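## Task

Take the spatula from the rectangle where it starts and set it down entirely within the pink rectangle. It has to end up resting flat (broad face downward if it has one), motionless, and clear of contact with every other object. Unless it sits almost completely on a rectangle or is held tightly, it may not lie on, slide along or repeatedly bump the table or anything on it, or the task fails. It must stay in place on its own, not because the robot holds it. Finish by opening the gripper and moving the arm away.

## Robot and tools

ROBOT AND FRAMES. Two arms, left_arm and right_arm, each with a two-finger parallel gripper. The shared scene frame has its origin on the table surface midway between the arms, +x pointing out across the table, +z up, and left_arm on the +y side. Bases: left_arm at (+0.026, +0.283, 0) m, yawed about +8 degrees (quat_wxyz +0.998,0,0,+0.070); right_arm at (-0.030, -0.261, 0) m, yawed about -3.4 degrees. The arm names do not refer to image sides. Each gripper has its own axes: fingers extend along its +z, and they open and close along its y. The reported hand position is the point between the finger pads, under 1 cm behind the tips; it can be off from the truth, more so at long reach. Joint ranges (rad): waist -2.618 to 3.054, shoulder 0 to 3.142, elbow 0 to 3.142, wrist pitch -1.571 to 1.571, wrist yaw -1.571 to 1.571, wrist roll -2.094 to 2.094.

THE 14-NUMBER ROW. Every motion command is one row of 14 numbers, each in [-1, 1], always covering both arms: left_arm dx, dy, dz, rx, ry, rz, opening, then right_arm dx, dy, dz, rx, ry, rz, opening. dx..rz are offsets, not poses: they are measured in that gripper's own axes from its pose in the most recent result that reported it (before any such result in the current scene, and for the second and later calls within one reply, from where the arm actually is when the command starts). Scale: 1.0 equals 0.6 m for dx, dy, dz and 180 degrees for rotation; rx, ry, rz form a single rotation vector. Opening is absolute: +1 fully open (0.087 m), -1 closed. Zero offsets are not a hold; they pull the arm back to the reference pose. To keep an arm still, send the offset back to where it should be in the first call of a reply, zeros in later calls, and always the opening it should keep.

TOOLS.
execute_actions: {"actions": [...], "pictures": bool}. The list holds zero or one item. Empty list: no command, returns state with pictures. An action is {"rows": [...], "steps": n}: 1 to 15 rows, steps 7 to 15 (default 15), each step 1/30 s; row k is applied at step k, the last row repeats if rows run out, and every row is an offset from the same reference, not from the previous row. A wait is {"steps": n} with n up to 300, counted from the last result, so reply time is included. Pictures come only with an empty list or pictures: true. A refused call moves nothing.
move: {"target": row, "speed": m/s}. Drives each gripper in a straight line toward its target (same row layout and reference). speed 0.002 to 0.5, default 0.25; rotation capped at twice that in rad/s. Paths take 0.5 to 10 s and finish together; beyond 10 s they stop short. The opening is sent at the start. No obstacle avoidance, including the other arm. Result adds a move: line with the ending (done, off_target, moving, held, fault), any limits (paced = target clipped; held = some steps blocked, after which the arm may jump faster than speed), and each gripper's remaining distance. Returns pictures.
wait: {"seconds": 0 to 10}; sends nothing new.
zoom_image: {"camera", "region": [x0, y0, x1, y1]} in pixels of that camera's last full image, origin top-left, at most 504x504.
read_manual: only licence texts; no motion.
finished_scene: {"scene": 1 or 2}; ends the current scene for good and reports success.

CONTROL BEHAVIOUR. Each step the commanded pose is limited to 70 mm and 16 degrees from the measured pose; position wins over orientation if both cannot be met. Joint friction can leave the hand up to about 31 mm short, and tiny commands may not move it. The result of an action arrives 7 steps early; those steps run while you reply. After an action ends the arm continues only to its last clipped pose, so check the reported pose and send the remainder. A "Hand target" line appears only when nothing is pending. A move starts once the robot is at rest or after 3 s.

RESULT LINES. State line: left_arm: ... | right_arm: ..., each with end_effector_position (m) and end_effector_quat_wxyz. grip_measured gives finger opening on the command scale (the last Joint positions value is in metres); each gripper reading may be off by about 1 mm. "pose unreachable" means the clearance check altered or blocked that arm's command; HELD marks steps not sent. FAULT lines mark stops. MOTOR HOT appears from 75 °C; at 90 °C the arm halts 10 s; at 100 °C it goes limp and drops.

GRIPPING. To hold, command an opening about 0.02 below grip_measured; smaller margins grip more lightly. About 20 N per pad; fast closes squeeze harder and can spring open.

CAMERAS (896x504 each): cam_head_left, cam_head_right, cam_high, cam_low, cam_left_wrist, cam_right_wrist. Calibration lines (K, distortion, T_world_to_cam) are supplied; wrist camera poses follow the arm joints, and changed numbers are listed in picture results.

AVOID. Arms striking or pressing each other; knocking anything off the table; dropping, slamming or dragging the object on the table; fast contact or targets far beyond a contact point (harder pushes); holding loads longer than needed (motor heat). Loose objects may get brief outside nudges, so recheck before releasing.

Each tool is called after "Request:" as a command line: name --argument value for each argument, lists and objects as JSON in quotes; but a table of rows of numbers goes row by row, as --pt "numbers of a row", without its own name.

## Session

I'll start by looking at the current state of the scene.

Request:
execute_actions --actions '[]'

Scene clock: 0.00 s of 4200.00 s.
left_arm: end_effector_position=(+0.4240, +0.4705, +0.2739) grip_measured=+1.000 end_effector_quat_wxyz=(+0.270, +0.338, +0.891, +0.141) | right_arm: end_effector_position=(+0.3403, -0.4404, +0.2109) grip_measured=+1.000 end_effector_quat_wxyz=(+0.564, +0.093, +0.777, -0.265)
Joint positions: left_arm=[ 0.287  1.864  2.156 -1.267  0.176  1.097  0.087] | right_arm=[-0.271  1.246  0.773  0.241  0.221 -0.267  0.087]
Joint velocities: left_arm=[-0.017  0.007 -0.012  0.037 -0.007 -0.022  0.   ] | right_arm=[-0.012 -0.007  0.007  0.022 -0.037 -0.037  0.   ]
Motor temperatures (°C, as the motors report them): left_arm=[20 20 21 20 18 18] | right_arm=[18 20 18 21 20 19]
Hand target (left_arm): +0.424, +0.471, +0.274; +0.270, +0.338, +0.891, +0.141
Hand target (right_arm): +0.340, -0.440, +0.211; +0.564, +0.093, +0.777, -0.265

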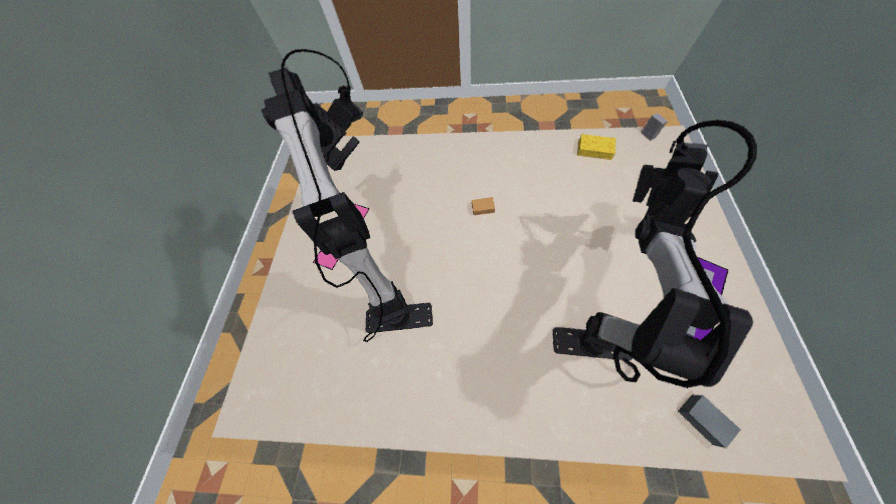

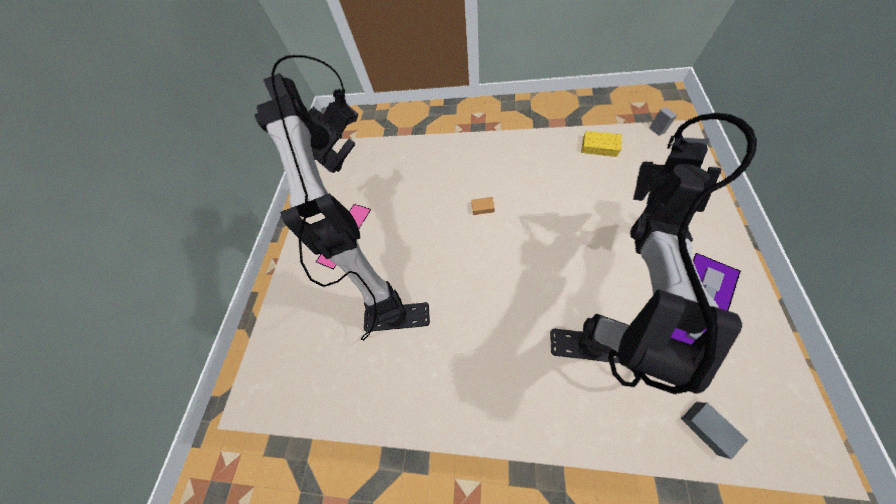

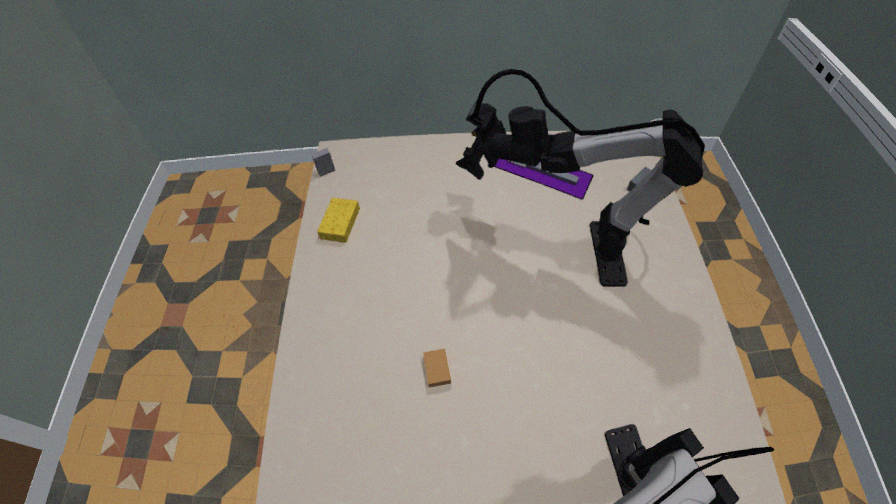

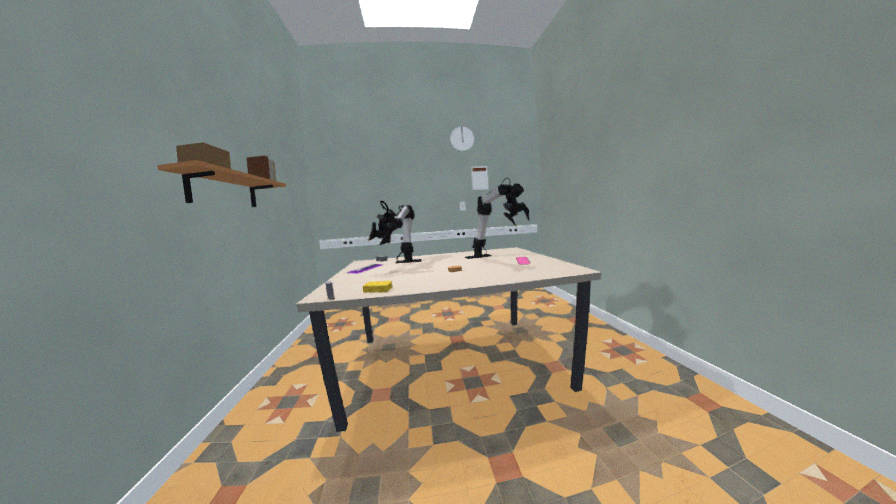

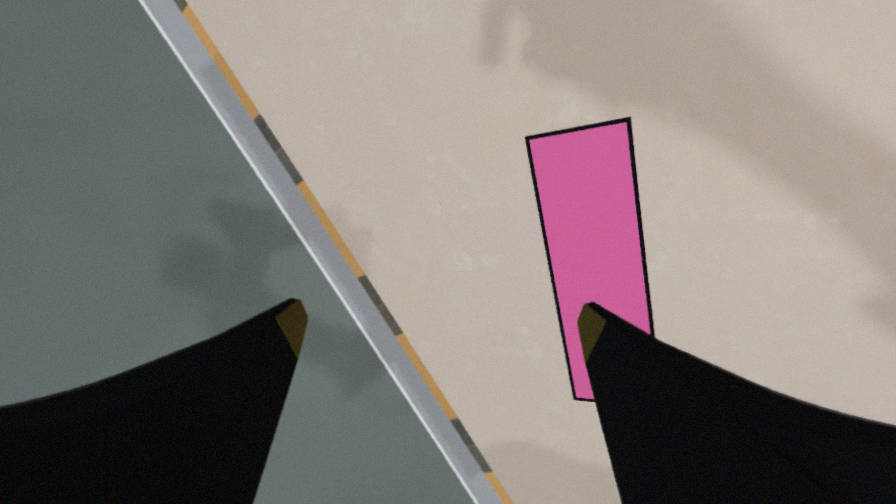

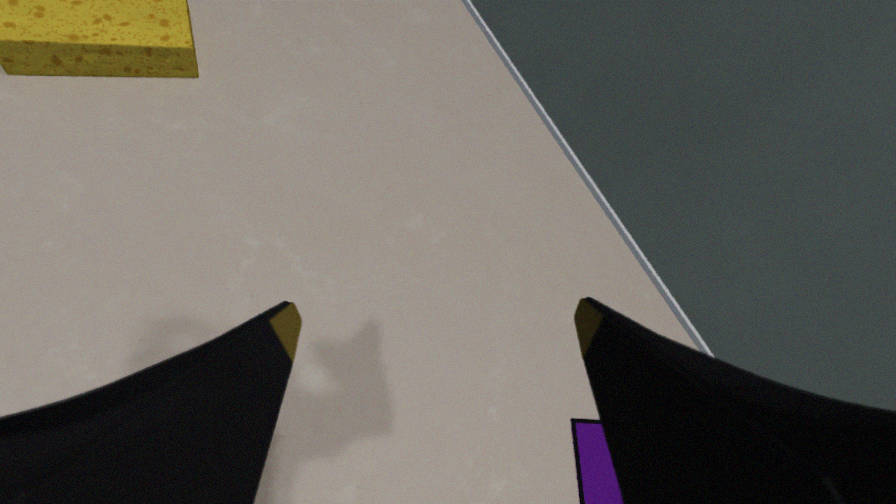

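Request:
zoom_image --camera "cam_head_right" --region '[600, 200, 800, 400]'

Request:
zoom_image --camera "cam_high" --region '[440, 100, 720, 260]'

Request:
zoom_image --camera "cam_low" --region '[300, 200, 600, 320]'

Region (600, 200, 800, 400) of cam_head_right's 896x504 image, scaled by 2.520, with more detail than that image has.

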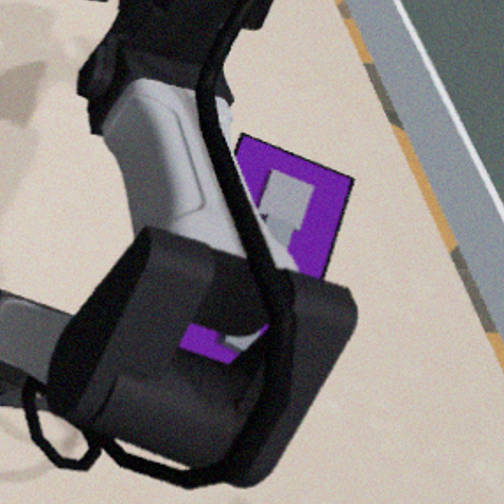

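Region (440, 100, 720, 260) of cam_high's 896x504 image, scaled by 1.800, with more detail than that image has; it fills the top 288 rows of this view, and the rest is white.

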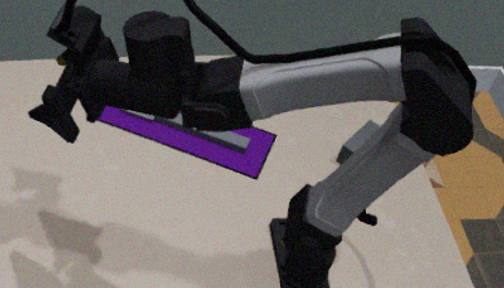

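Region (300, 200, 600, 320) of cam_low's 896x504 image, scaled by 1.680, with more detail than that image has; it fills the top 202 rows of this view, and the rest is white.

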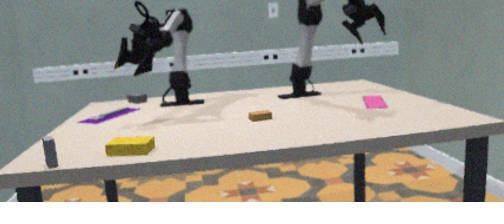

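Request:
move --target '[-0.2045, -0.5007, -0.1822, 0.2428, -0.1788, 0.0875, 1, 0.2117, -0.3842, 0.0320, -0.0842, 0.4209, 0.0660, 1]' --speed 0.25

Scene clock: 12.13 s of 4200.00 s.
left_arm: end_effector_position=(+0.2849, +0.1635, +0.2796) grip_measured=+1.000 end_effector_quat_wxyz=(+0.328, +0.546, +0.726, -0.258) | right_arm: end_effector_position=(+0.2099, -0.6580, +0.1604) grip_measured=+1.000 end_effector_quat_wxyz=(+0.100, +0.237, +0.963, -0.076)
Joint positions: left_arm=[-0.213  1.438  1.692 -1.461  0.798  1.061  0.087] | right_arm=[-0.933  2.402  2.658 -1.577 -0.026 -0.508  0.087]
Joint velocities: left_arm=[ 0.002 -0.007  0.017 -0.007  0.007 -0.022  0.   ] | right_arm=[-0.002  0.012 -0.017 -0.022 -0.051  0.022  0.   ]
Motor temperatures (°C, as the motors report them): left_arm=[20 22 22 21 18 18] | right_arm=[18 21 21 24 20 19]
Hand target (left_arm): +0.281, +0.159, +0.283; +0.338, +0.550, +0.718, -0.261
Hand target (right_arm): +0.206, -0.661, +0.157; +0.091, +0.234, +0.965, -0.077
Off the commanded pose (left_arm): 0.006 m, 1 deg.
Off the commanded pose (right_arm): 0.006 m, 14 deg.
joint sent to its limit (right arm) — the command would take joint 4 (wrist pitch) past its lower limit, so that joint was sent only as far as its limit.
Kept back: nothing.
After step 90, 5.93 s passed at rest.
move: off_target (right_arm)
camera_calibration (this result's frames):
cam_left_wrist: T_world_to_cam=[[-0.961215, -0.275341, 0.0159076, 0.318122], [-0.274888, 0.961129, 0.0258296, -0.0665565], [-0.0224012, 0.020455, -0.99954, 0.43027], [0, 0, 0, 1]] pos_world=[0.297127, 0.14276, 0.426731]
cam_right_wrist: T_world_to_cam=[[-0.481209, -0.868342, 0.120079, -0.492354], [-0.653688, 0.446725, 0.610843, 0.346861], [-0.584063, 0.215449, -0.782593, 0.53579], [0, 0, 0, 1]] pos_world=[0.302748, -0.697919, 0.266549]

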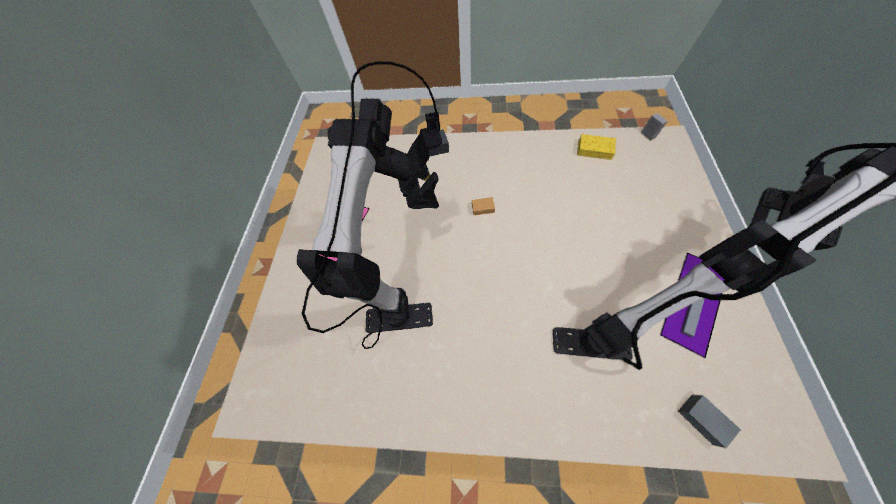

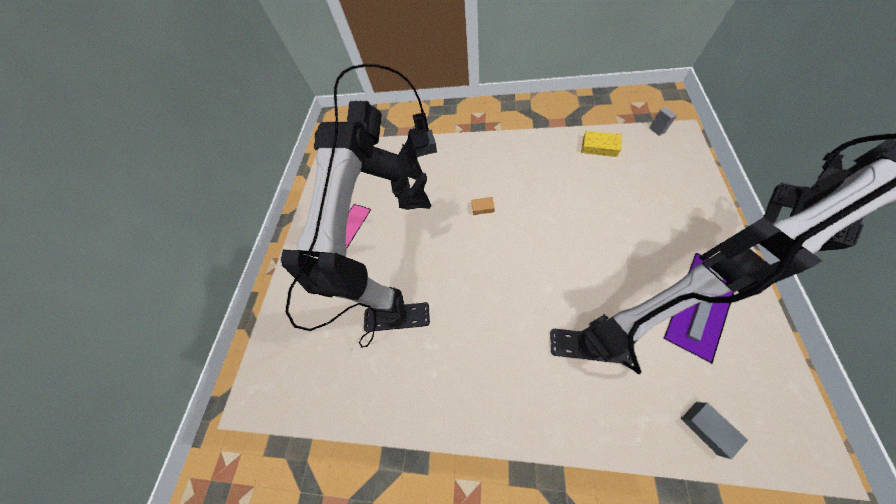

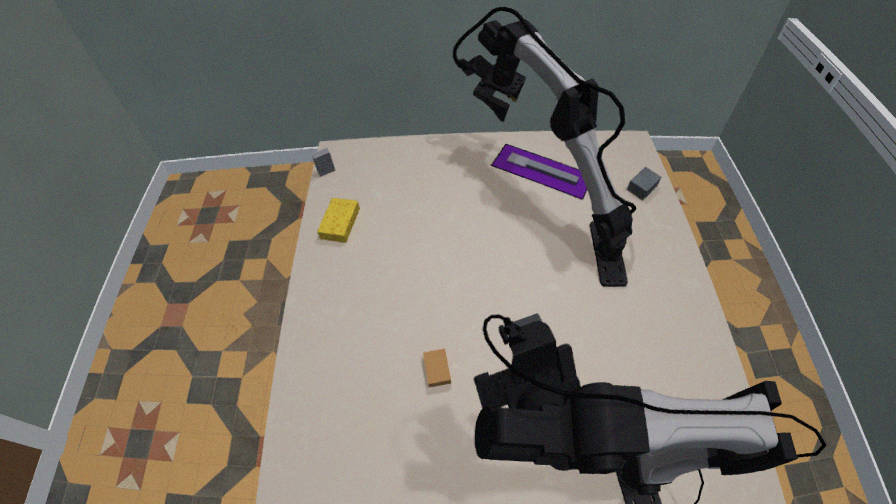

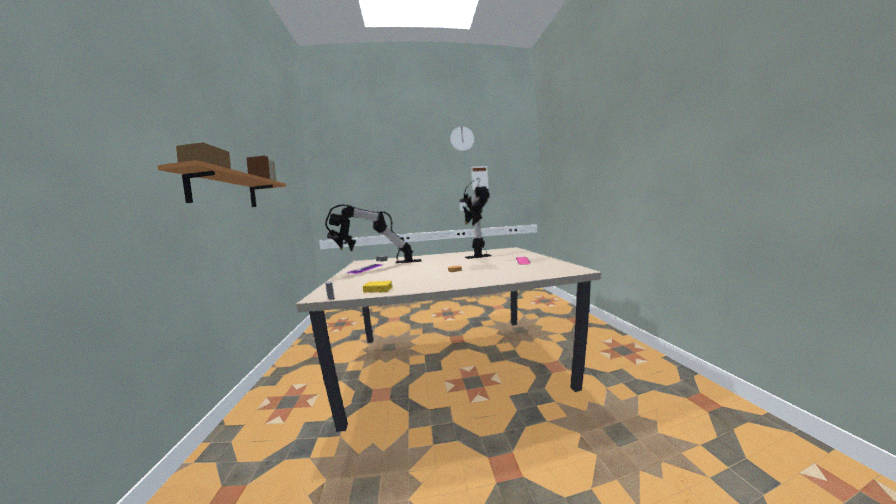

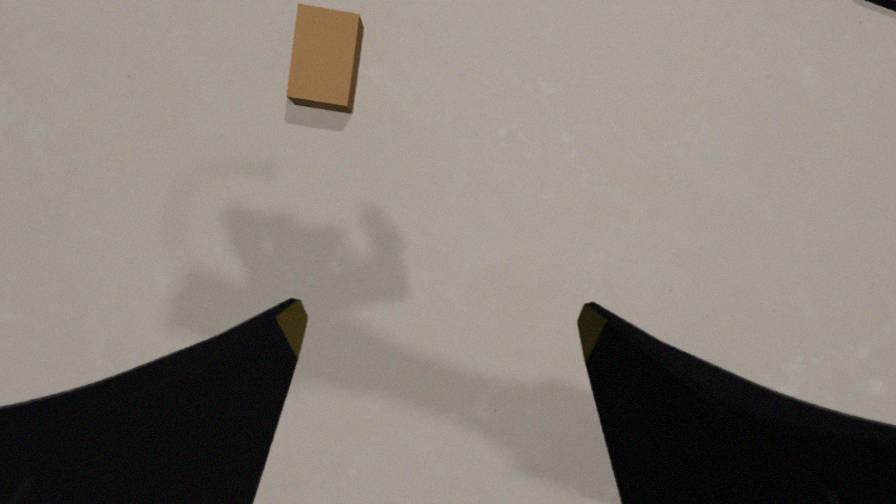

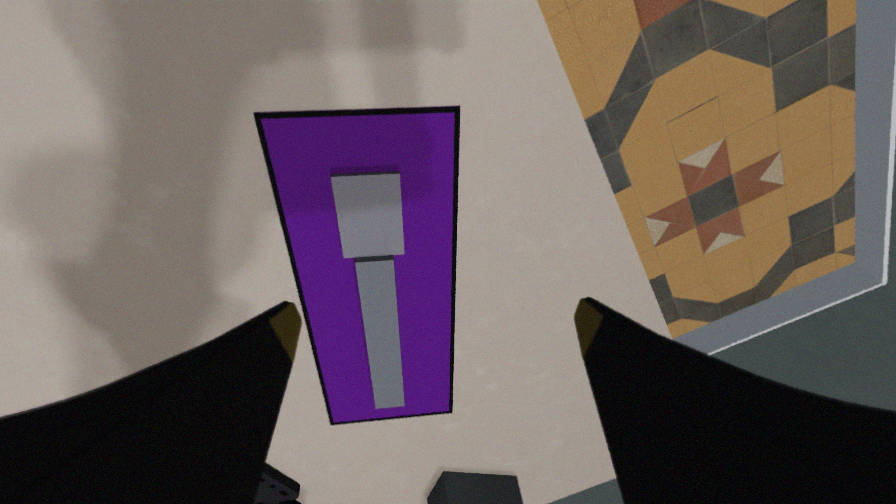

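Request:
move --target '[0, 0, 0, 0, 0, 0, 1, 0.2343, 0.0635, 0.0418, -0.0305, 0.0742, 0.0116, 1]' --speed 0.2

Scene clock: 16.03 s of 4200.00 s.
left_arm: end_effector_position=(+0.2853, +0.1632, +0.2797) grip_measured=+1.000 end_effector_quat_wxyz=(+0.328, +0.545, +0.727, -0.258) | right_arm: end_effector_position=(+0.1160, -0.5671, +0.0986) grip_measured=+1.000 end_effector_quat_wxyz=(-0.001, +0.259, +0.966, +0.010)
Joint positions: left_arm=[-0.213  1.438  1.692 -1.458  0.799  1.058  0.087] | right_arm=[-1.009  1.984  1.713 -1.316 -0.014 -0.545  0.087]
Joint velocities: left_arm=[ 0.002  0.017  0.007 -0.037  0.022 -0.066  0.   ] | right_arm=[-0.022  0.002 -0.007 -0.037  0.022  0.037  0.   ]
Motor temperatures (°C, as the motors report them): left_arm=[20 22 22 21 18 18] | right_arm=[18 23 21 24 20 19]
Hand target (left_arm): +0.285, +0.163, +0.280; +0.328, +0.546, +0.727, -0.258
Hand target (right_arm): +0.111, -0.569, +0.101; +0.001, +0.258, +0.966, +0.001
Off the commanded pose (left_arm): 0.000 m, 0 deg.
Off the commanded pose (right_arm): 0.006 m, 1 deg.
Kept back: nothing.
move: done
camera_calibration (this result's frames):
cam_left_wrist: T_world_to_cam=[[-0.960852, -0.276592, 0.0161559, 0.318447], [-0.276174, 0.960806, 0.0240737, -0.0653194], [-0.0221813, 0.0186694, -0.99958, 0.430686], [0, 0, 0, 1]] pos_world=[0.297494, 0.142799, 0.426933]
cam_right_wrist: T_world_to_cam=[[-0.507005, -0.861932, 0.00443864, -0.433219], [-0.532414, 0.317218, 0.784798, 0.177947], [-0.67785, 0.395533, -0.619736, 0.509937], [0, 0, 0, 1]] pos_world=[0.220758, -0.63155, 0.178297]

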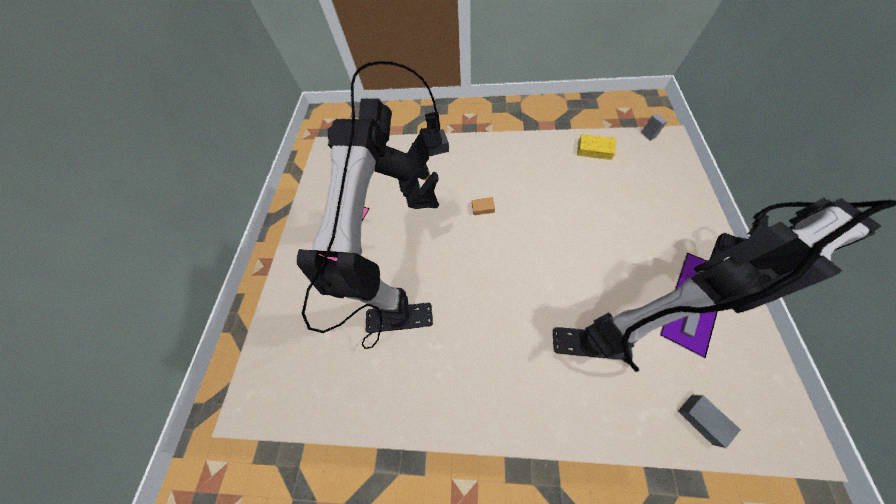

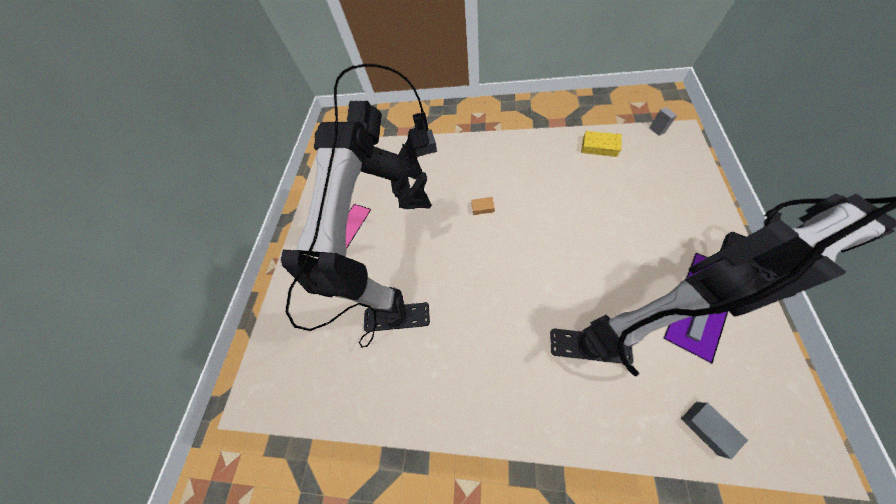

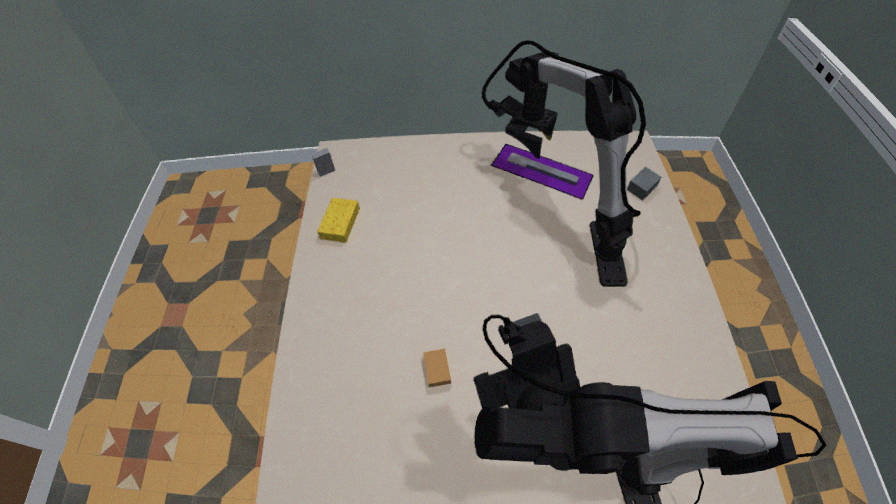

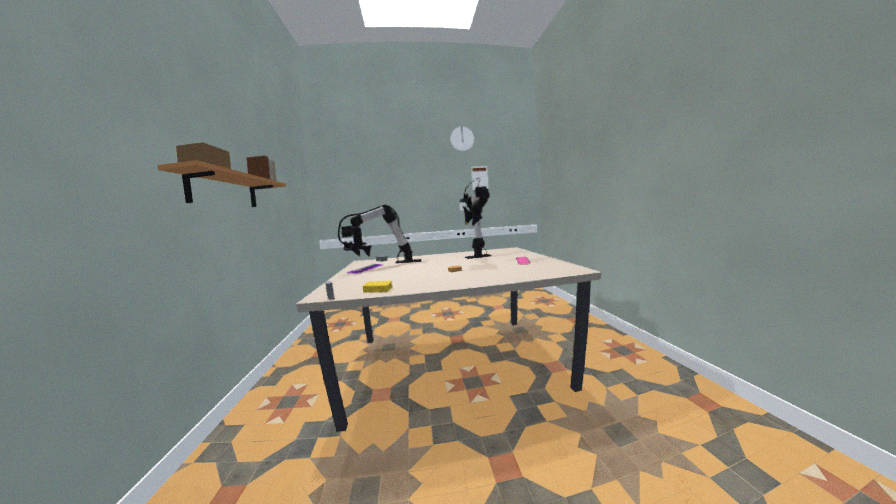

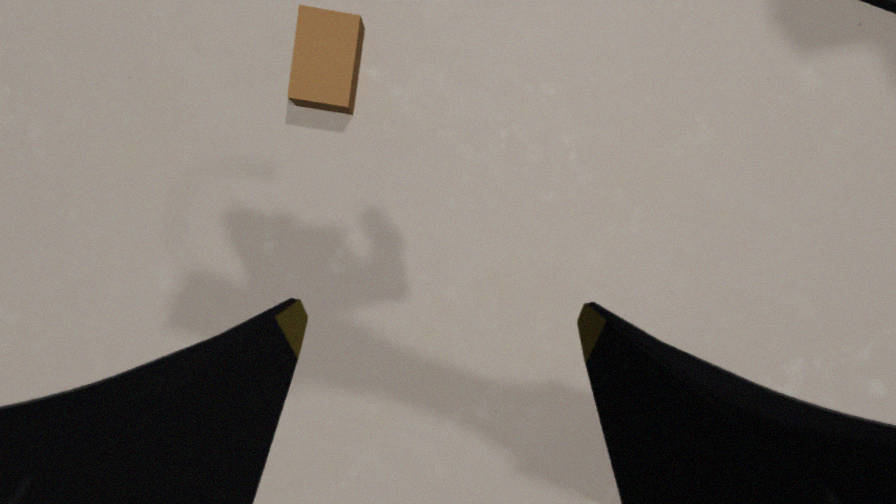

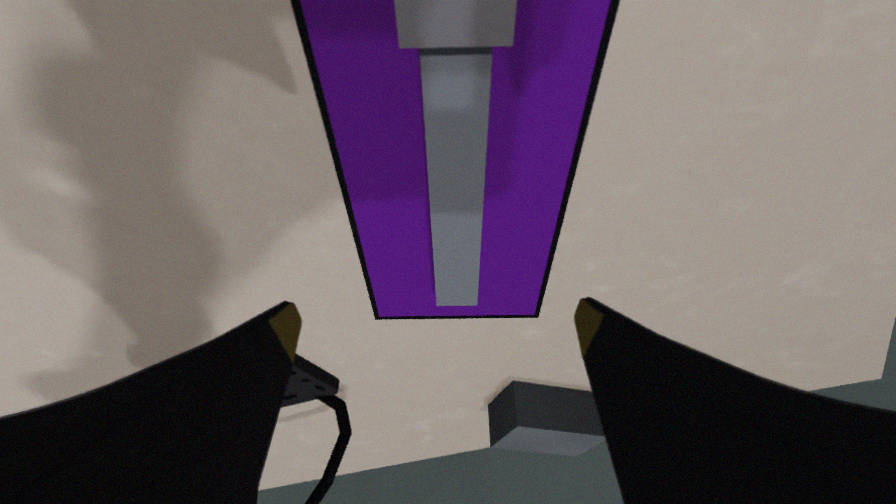

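Request:
move --target '[0, 0, 0, 0, 0, 0, 1, 0, -0.0117, 0.1393, 0, 0, 0, 1]' --speed 0.1

Scene clock: 18.50 s of 4200.00 s.
left_arm: end_effector_position=(+0.2853, +0.1632, +0.2797) grip_measured=+1.000 end_effector_quat_wxyz=(+0.328, +0.545, +0.727, -0.258) | right_arm: end_effector_position=(+0.1189, -0.5727, +0.0225) grip_measured=+1.000 end_effector_quat_wxyz=(+0.005, +0.258, +0.966, +0.005)
Joint positions: left_arm=[-0.213  1.438  1.692 -1.458  0.799  1.058  0.087] | right_arm=[-1.009  2.043  1.495 -1.023 -0.014 -0.547  0.087]
Joint velocities: left_arm=[-0.007 -0.007 -0.002  0.037  0.037 -0.007  0.   ] | right_arm=[ 0.002 -0.002 -0.002 -0.007 -0.007 -0.007  0.   ]
Motor temperatures (°C, as the motors report them): left_arm=[20 22 22 21 18 18] | right_arm=[18 24 22 23 20 19]
Hand target (left_arm): +0.285, +0.163, +0.280; +0.328, +0.545, +0.727, -0.258
Hand target (right_arm): +0.113, -0.573, +0.015; -0.000, +0.260, +0.966, +0.010
Off the commanded pose (left_arm): 0.000 m, 0 deg.
Off the commanded pose (right_arm): 0.010 m, 1 deg.
Kept back: nothing.
move: done
camera_calibration (this result's frames):
cam_left_wrist: T_world_to_cam=[[-0.960852, -0.276592, 0.0161559, 0.318447], [-0.276174, 0.960806, 0.0240737, -0.0653194], [-0.0221813, 0.0186694, -0.99958, 0.430686], [0, 0, 0, 1]] pos_world=[0.297494, 0.142799, 0.426933]
cam_right_wrist: T_world_to_cam=[[-0.504766, -0.863166, 0.012468, -0.437362], [-0.539168, 0.326511, 0.77633, 0.247341], [-0.674173, 0.385142, -0.630203, 0.460843], [0, 0, 0, 1]] pos_world=[0.223281, -0.635766, 0.10386]

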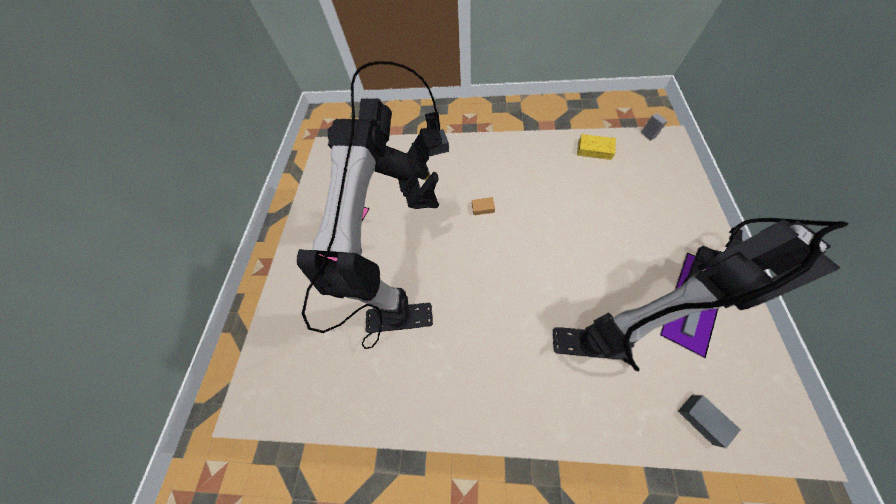

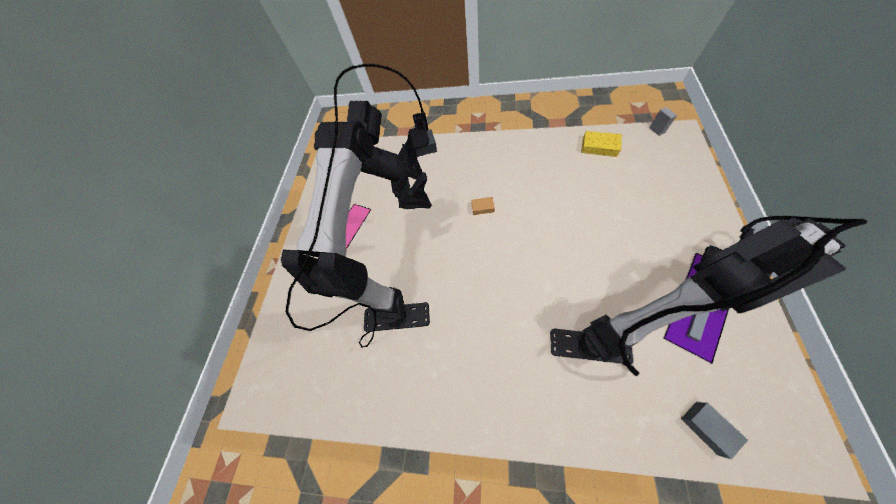

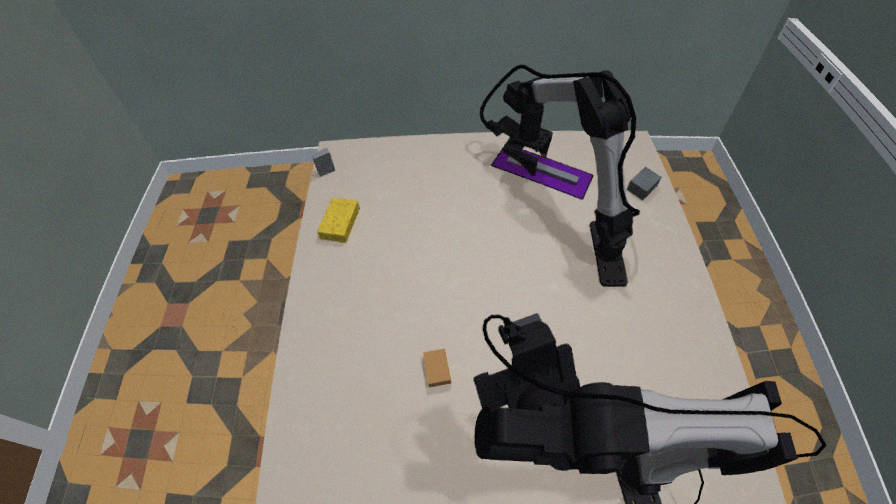

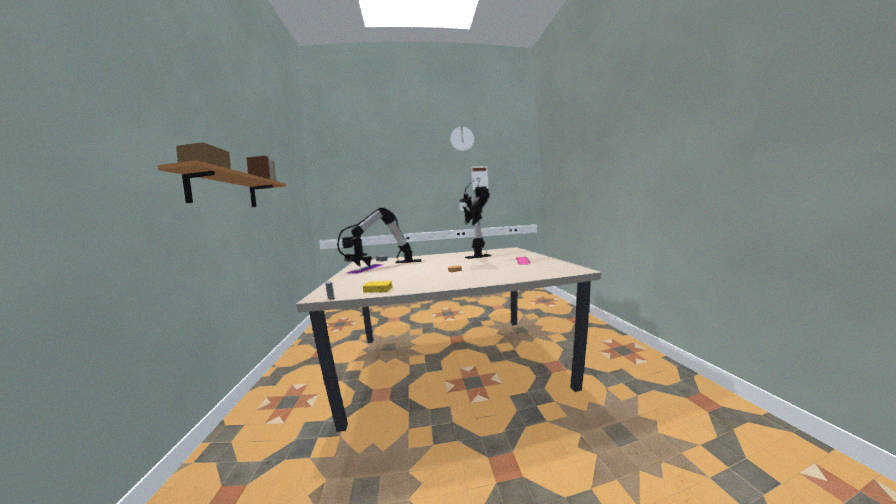

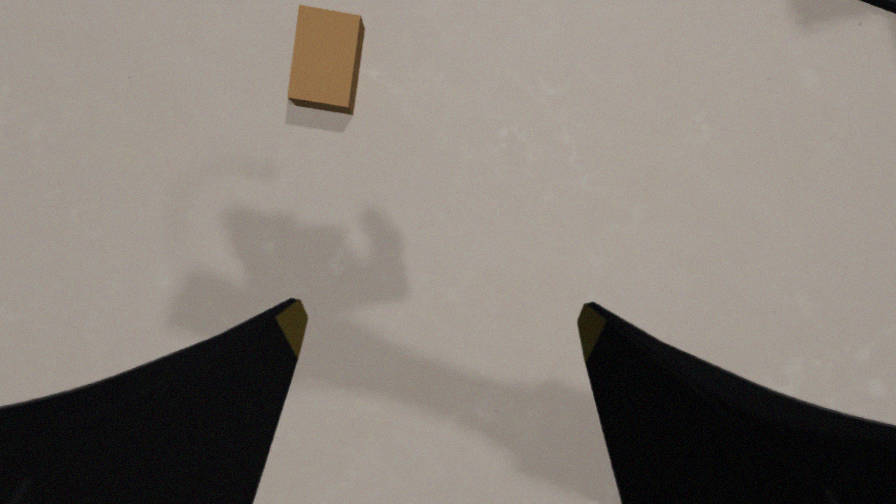

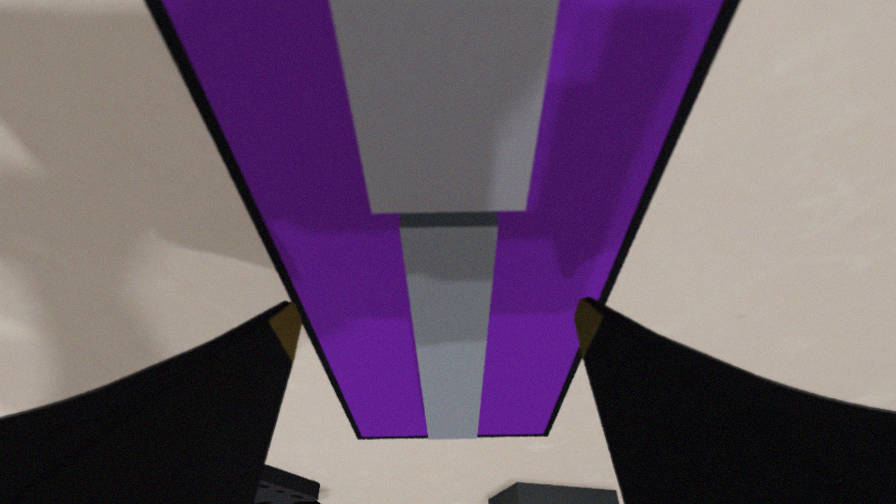

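Request:
move --target '[0, 0, 0, 0, 0, 0, 1, 0, 0, 0.03, 0, 0, 0, 1]' --speed 0.04

Scene clock: 19.77 s of 4200.00 s.
left_arm: end_effector_position=(+0.2853, +0.1632, +0.2797) grip_measured=+1.000 end_effector_quat_wxyz=(+0.328, +0.545, +0.727, -0.258) | right_arm: end_effector_position=(+0.1212, -0.5769, +0.0158) grip_measured=+1.000 end_effector_quat_wxyz=(+0.014, +0.258, +0.966, -0.005)
Joint positions: left_arm=[-0.213  1.438  1.692 -1.458  0.799  1.058  0.087] | right_arm=[-1.009  2.043  1.47  -0.972 -0.014 -0.547  0.087]
Joint velocities: left_arm=[-0.002 -0.012 -0.002  0.051 -0.007  0.022  0.   ] | right_arm=[-0.007 -0.017  0.007  0.007 -0.022 -0.022  0.   ]
Motor temperatures (°C, as the motors report them): left_arm=[20 22 22 21 18 18] | right_arm=[18 24 22 23 20 19]
Hand target (left_arm): +0.285, +0.163, +0.280; +0.328, +0.545, +0.727, -0.258
Hand target (right_arm): +0.119, -0.573, +0.005; +0.005, +0.258, +0.966, +0.005
Off the commanded pose (left_arm): 0.000 m, 0 deg.
Off the commanded pose (right_arm): 0.012 m, 2 deg.
Kept back: nothing.
move: off_target (right_arm)
camera_calibration (this result's frames):
cam_left_wrist: T_world_to_cam=[[-0.960852, -0.276592, 0.0161559, 0.318447], [-0.276174, 0.960806, 0.0240737, -0.0653194], [-0.0221813, 0.0186694, -0.99958, 0.430686], [0, 0, 0, 1]] pos_world=[0.297494, 0.142799, 0.426933]
cam_right_wrist: T_world_to_cam=[[-0.505014, -0.862714, 0.0261981, -0.439645], [-0.549036, 0.344518, 0.76149, 0.266954], [-0.665974, 0.370179, -0.647647, 0.450406], [0, 0, 0, 1]] pos_world=[0.224499, -0.637989, 0.0999388]

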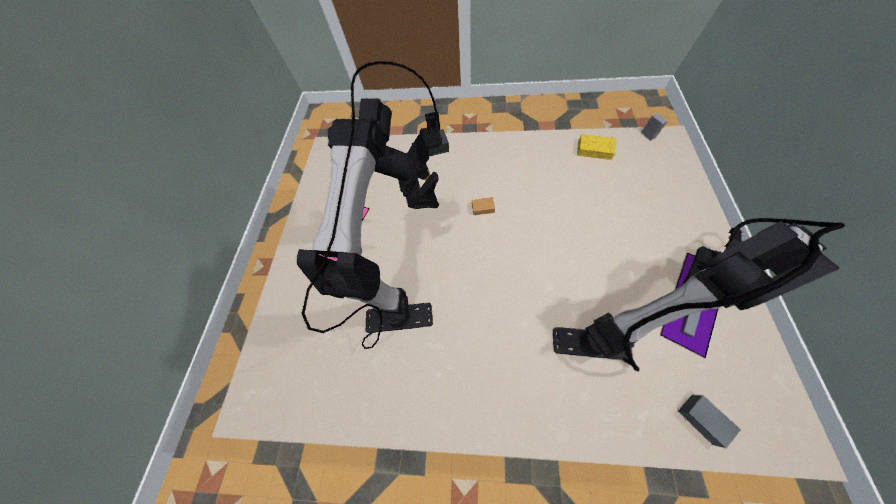

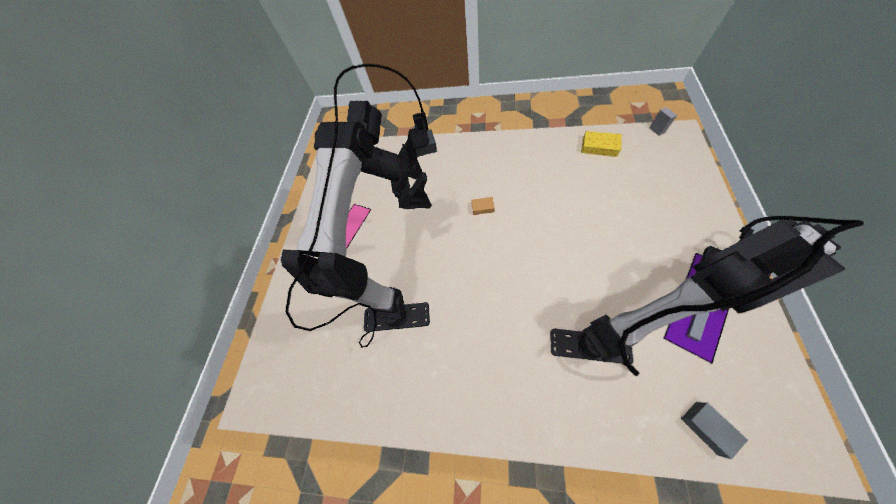

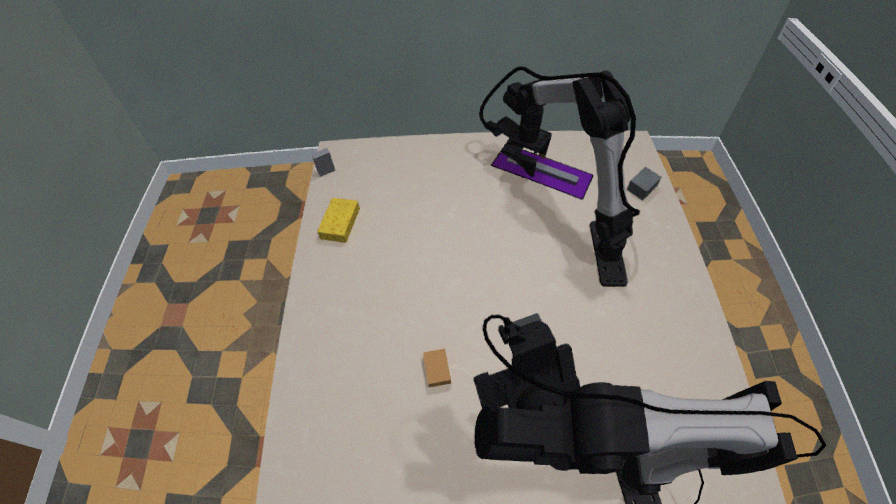

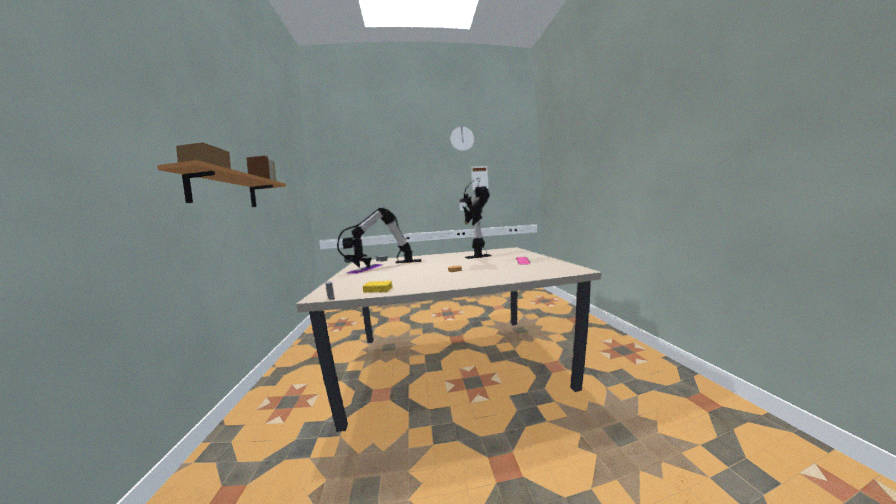

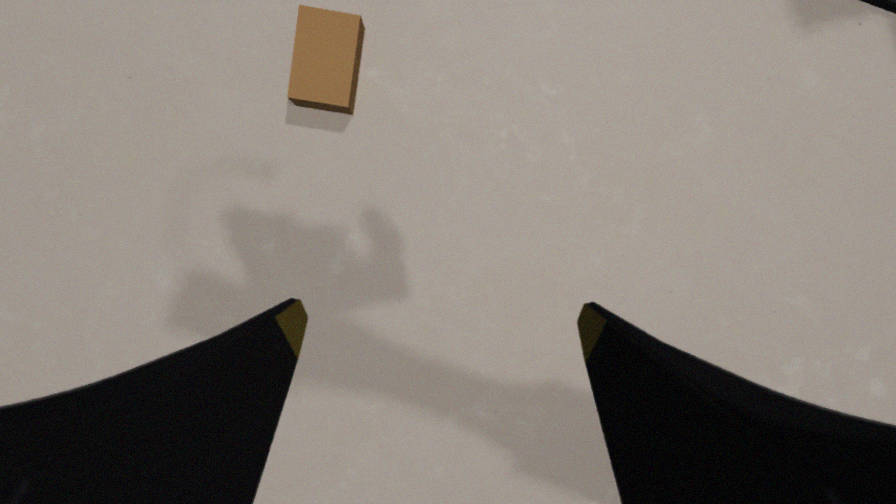

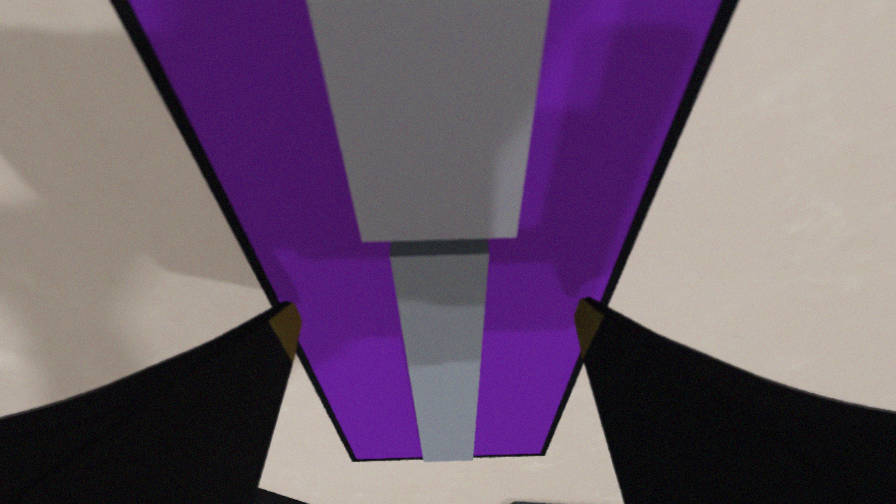

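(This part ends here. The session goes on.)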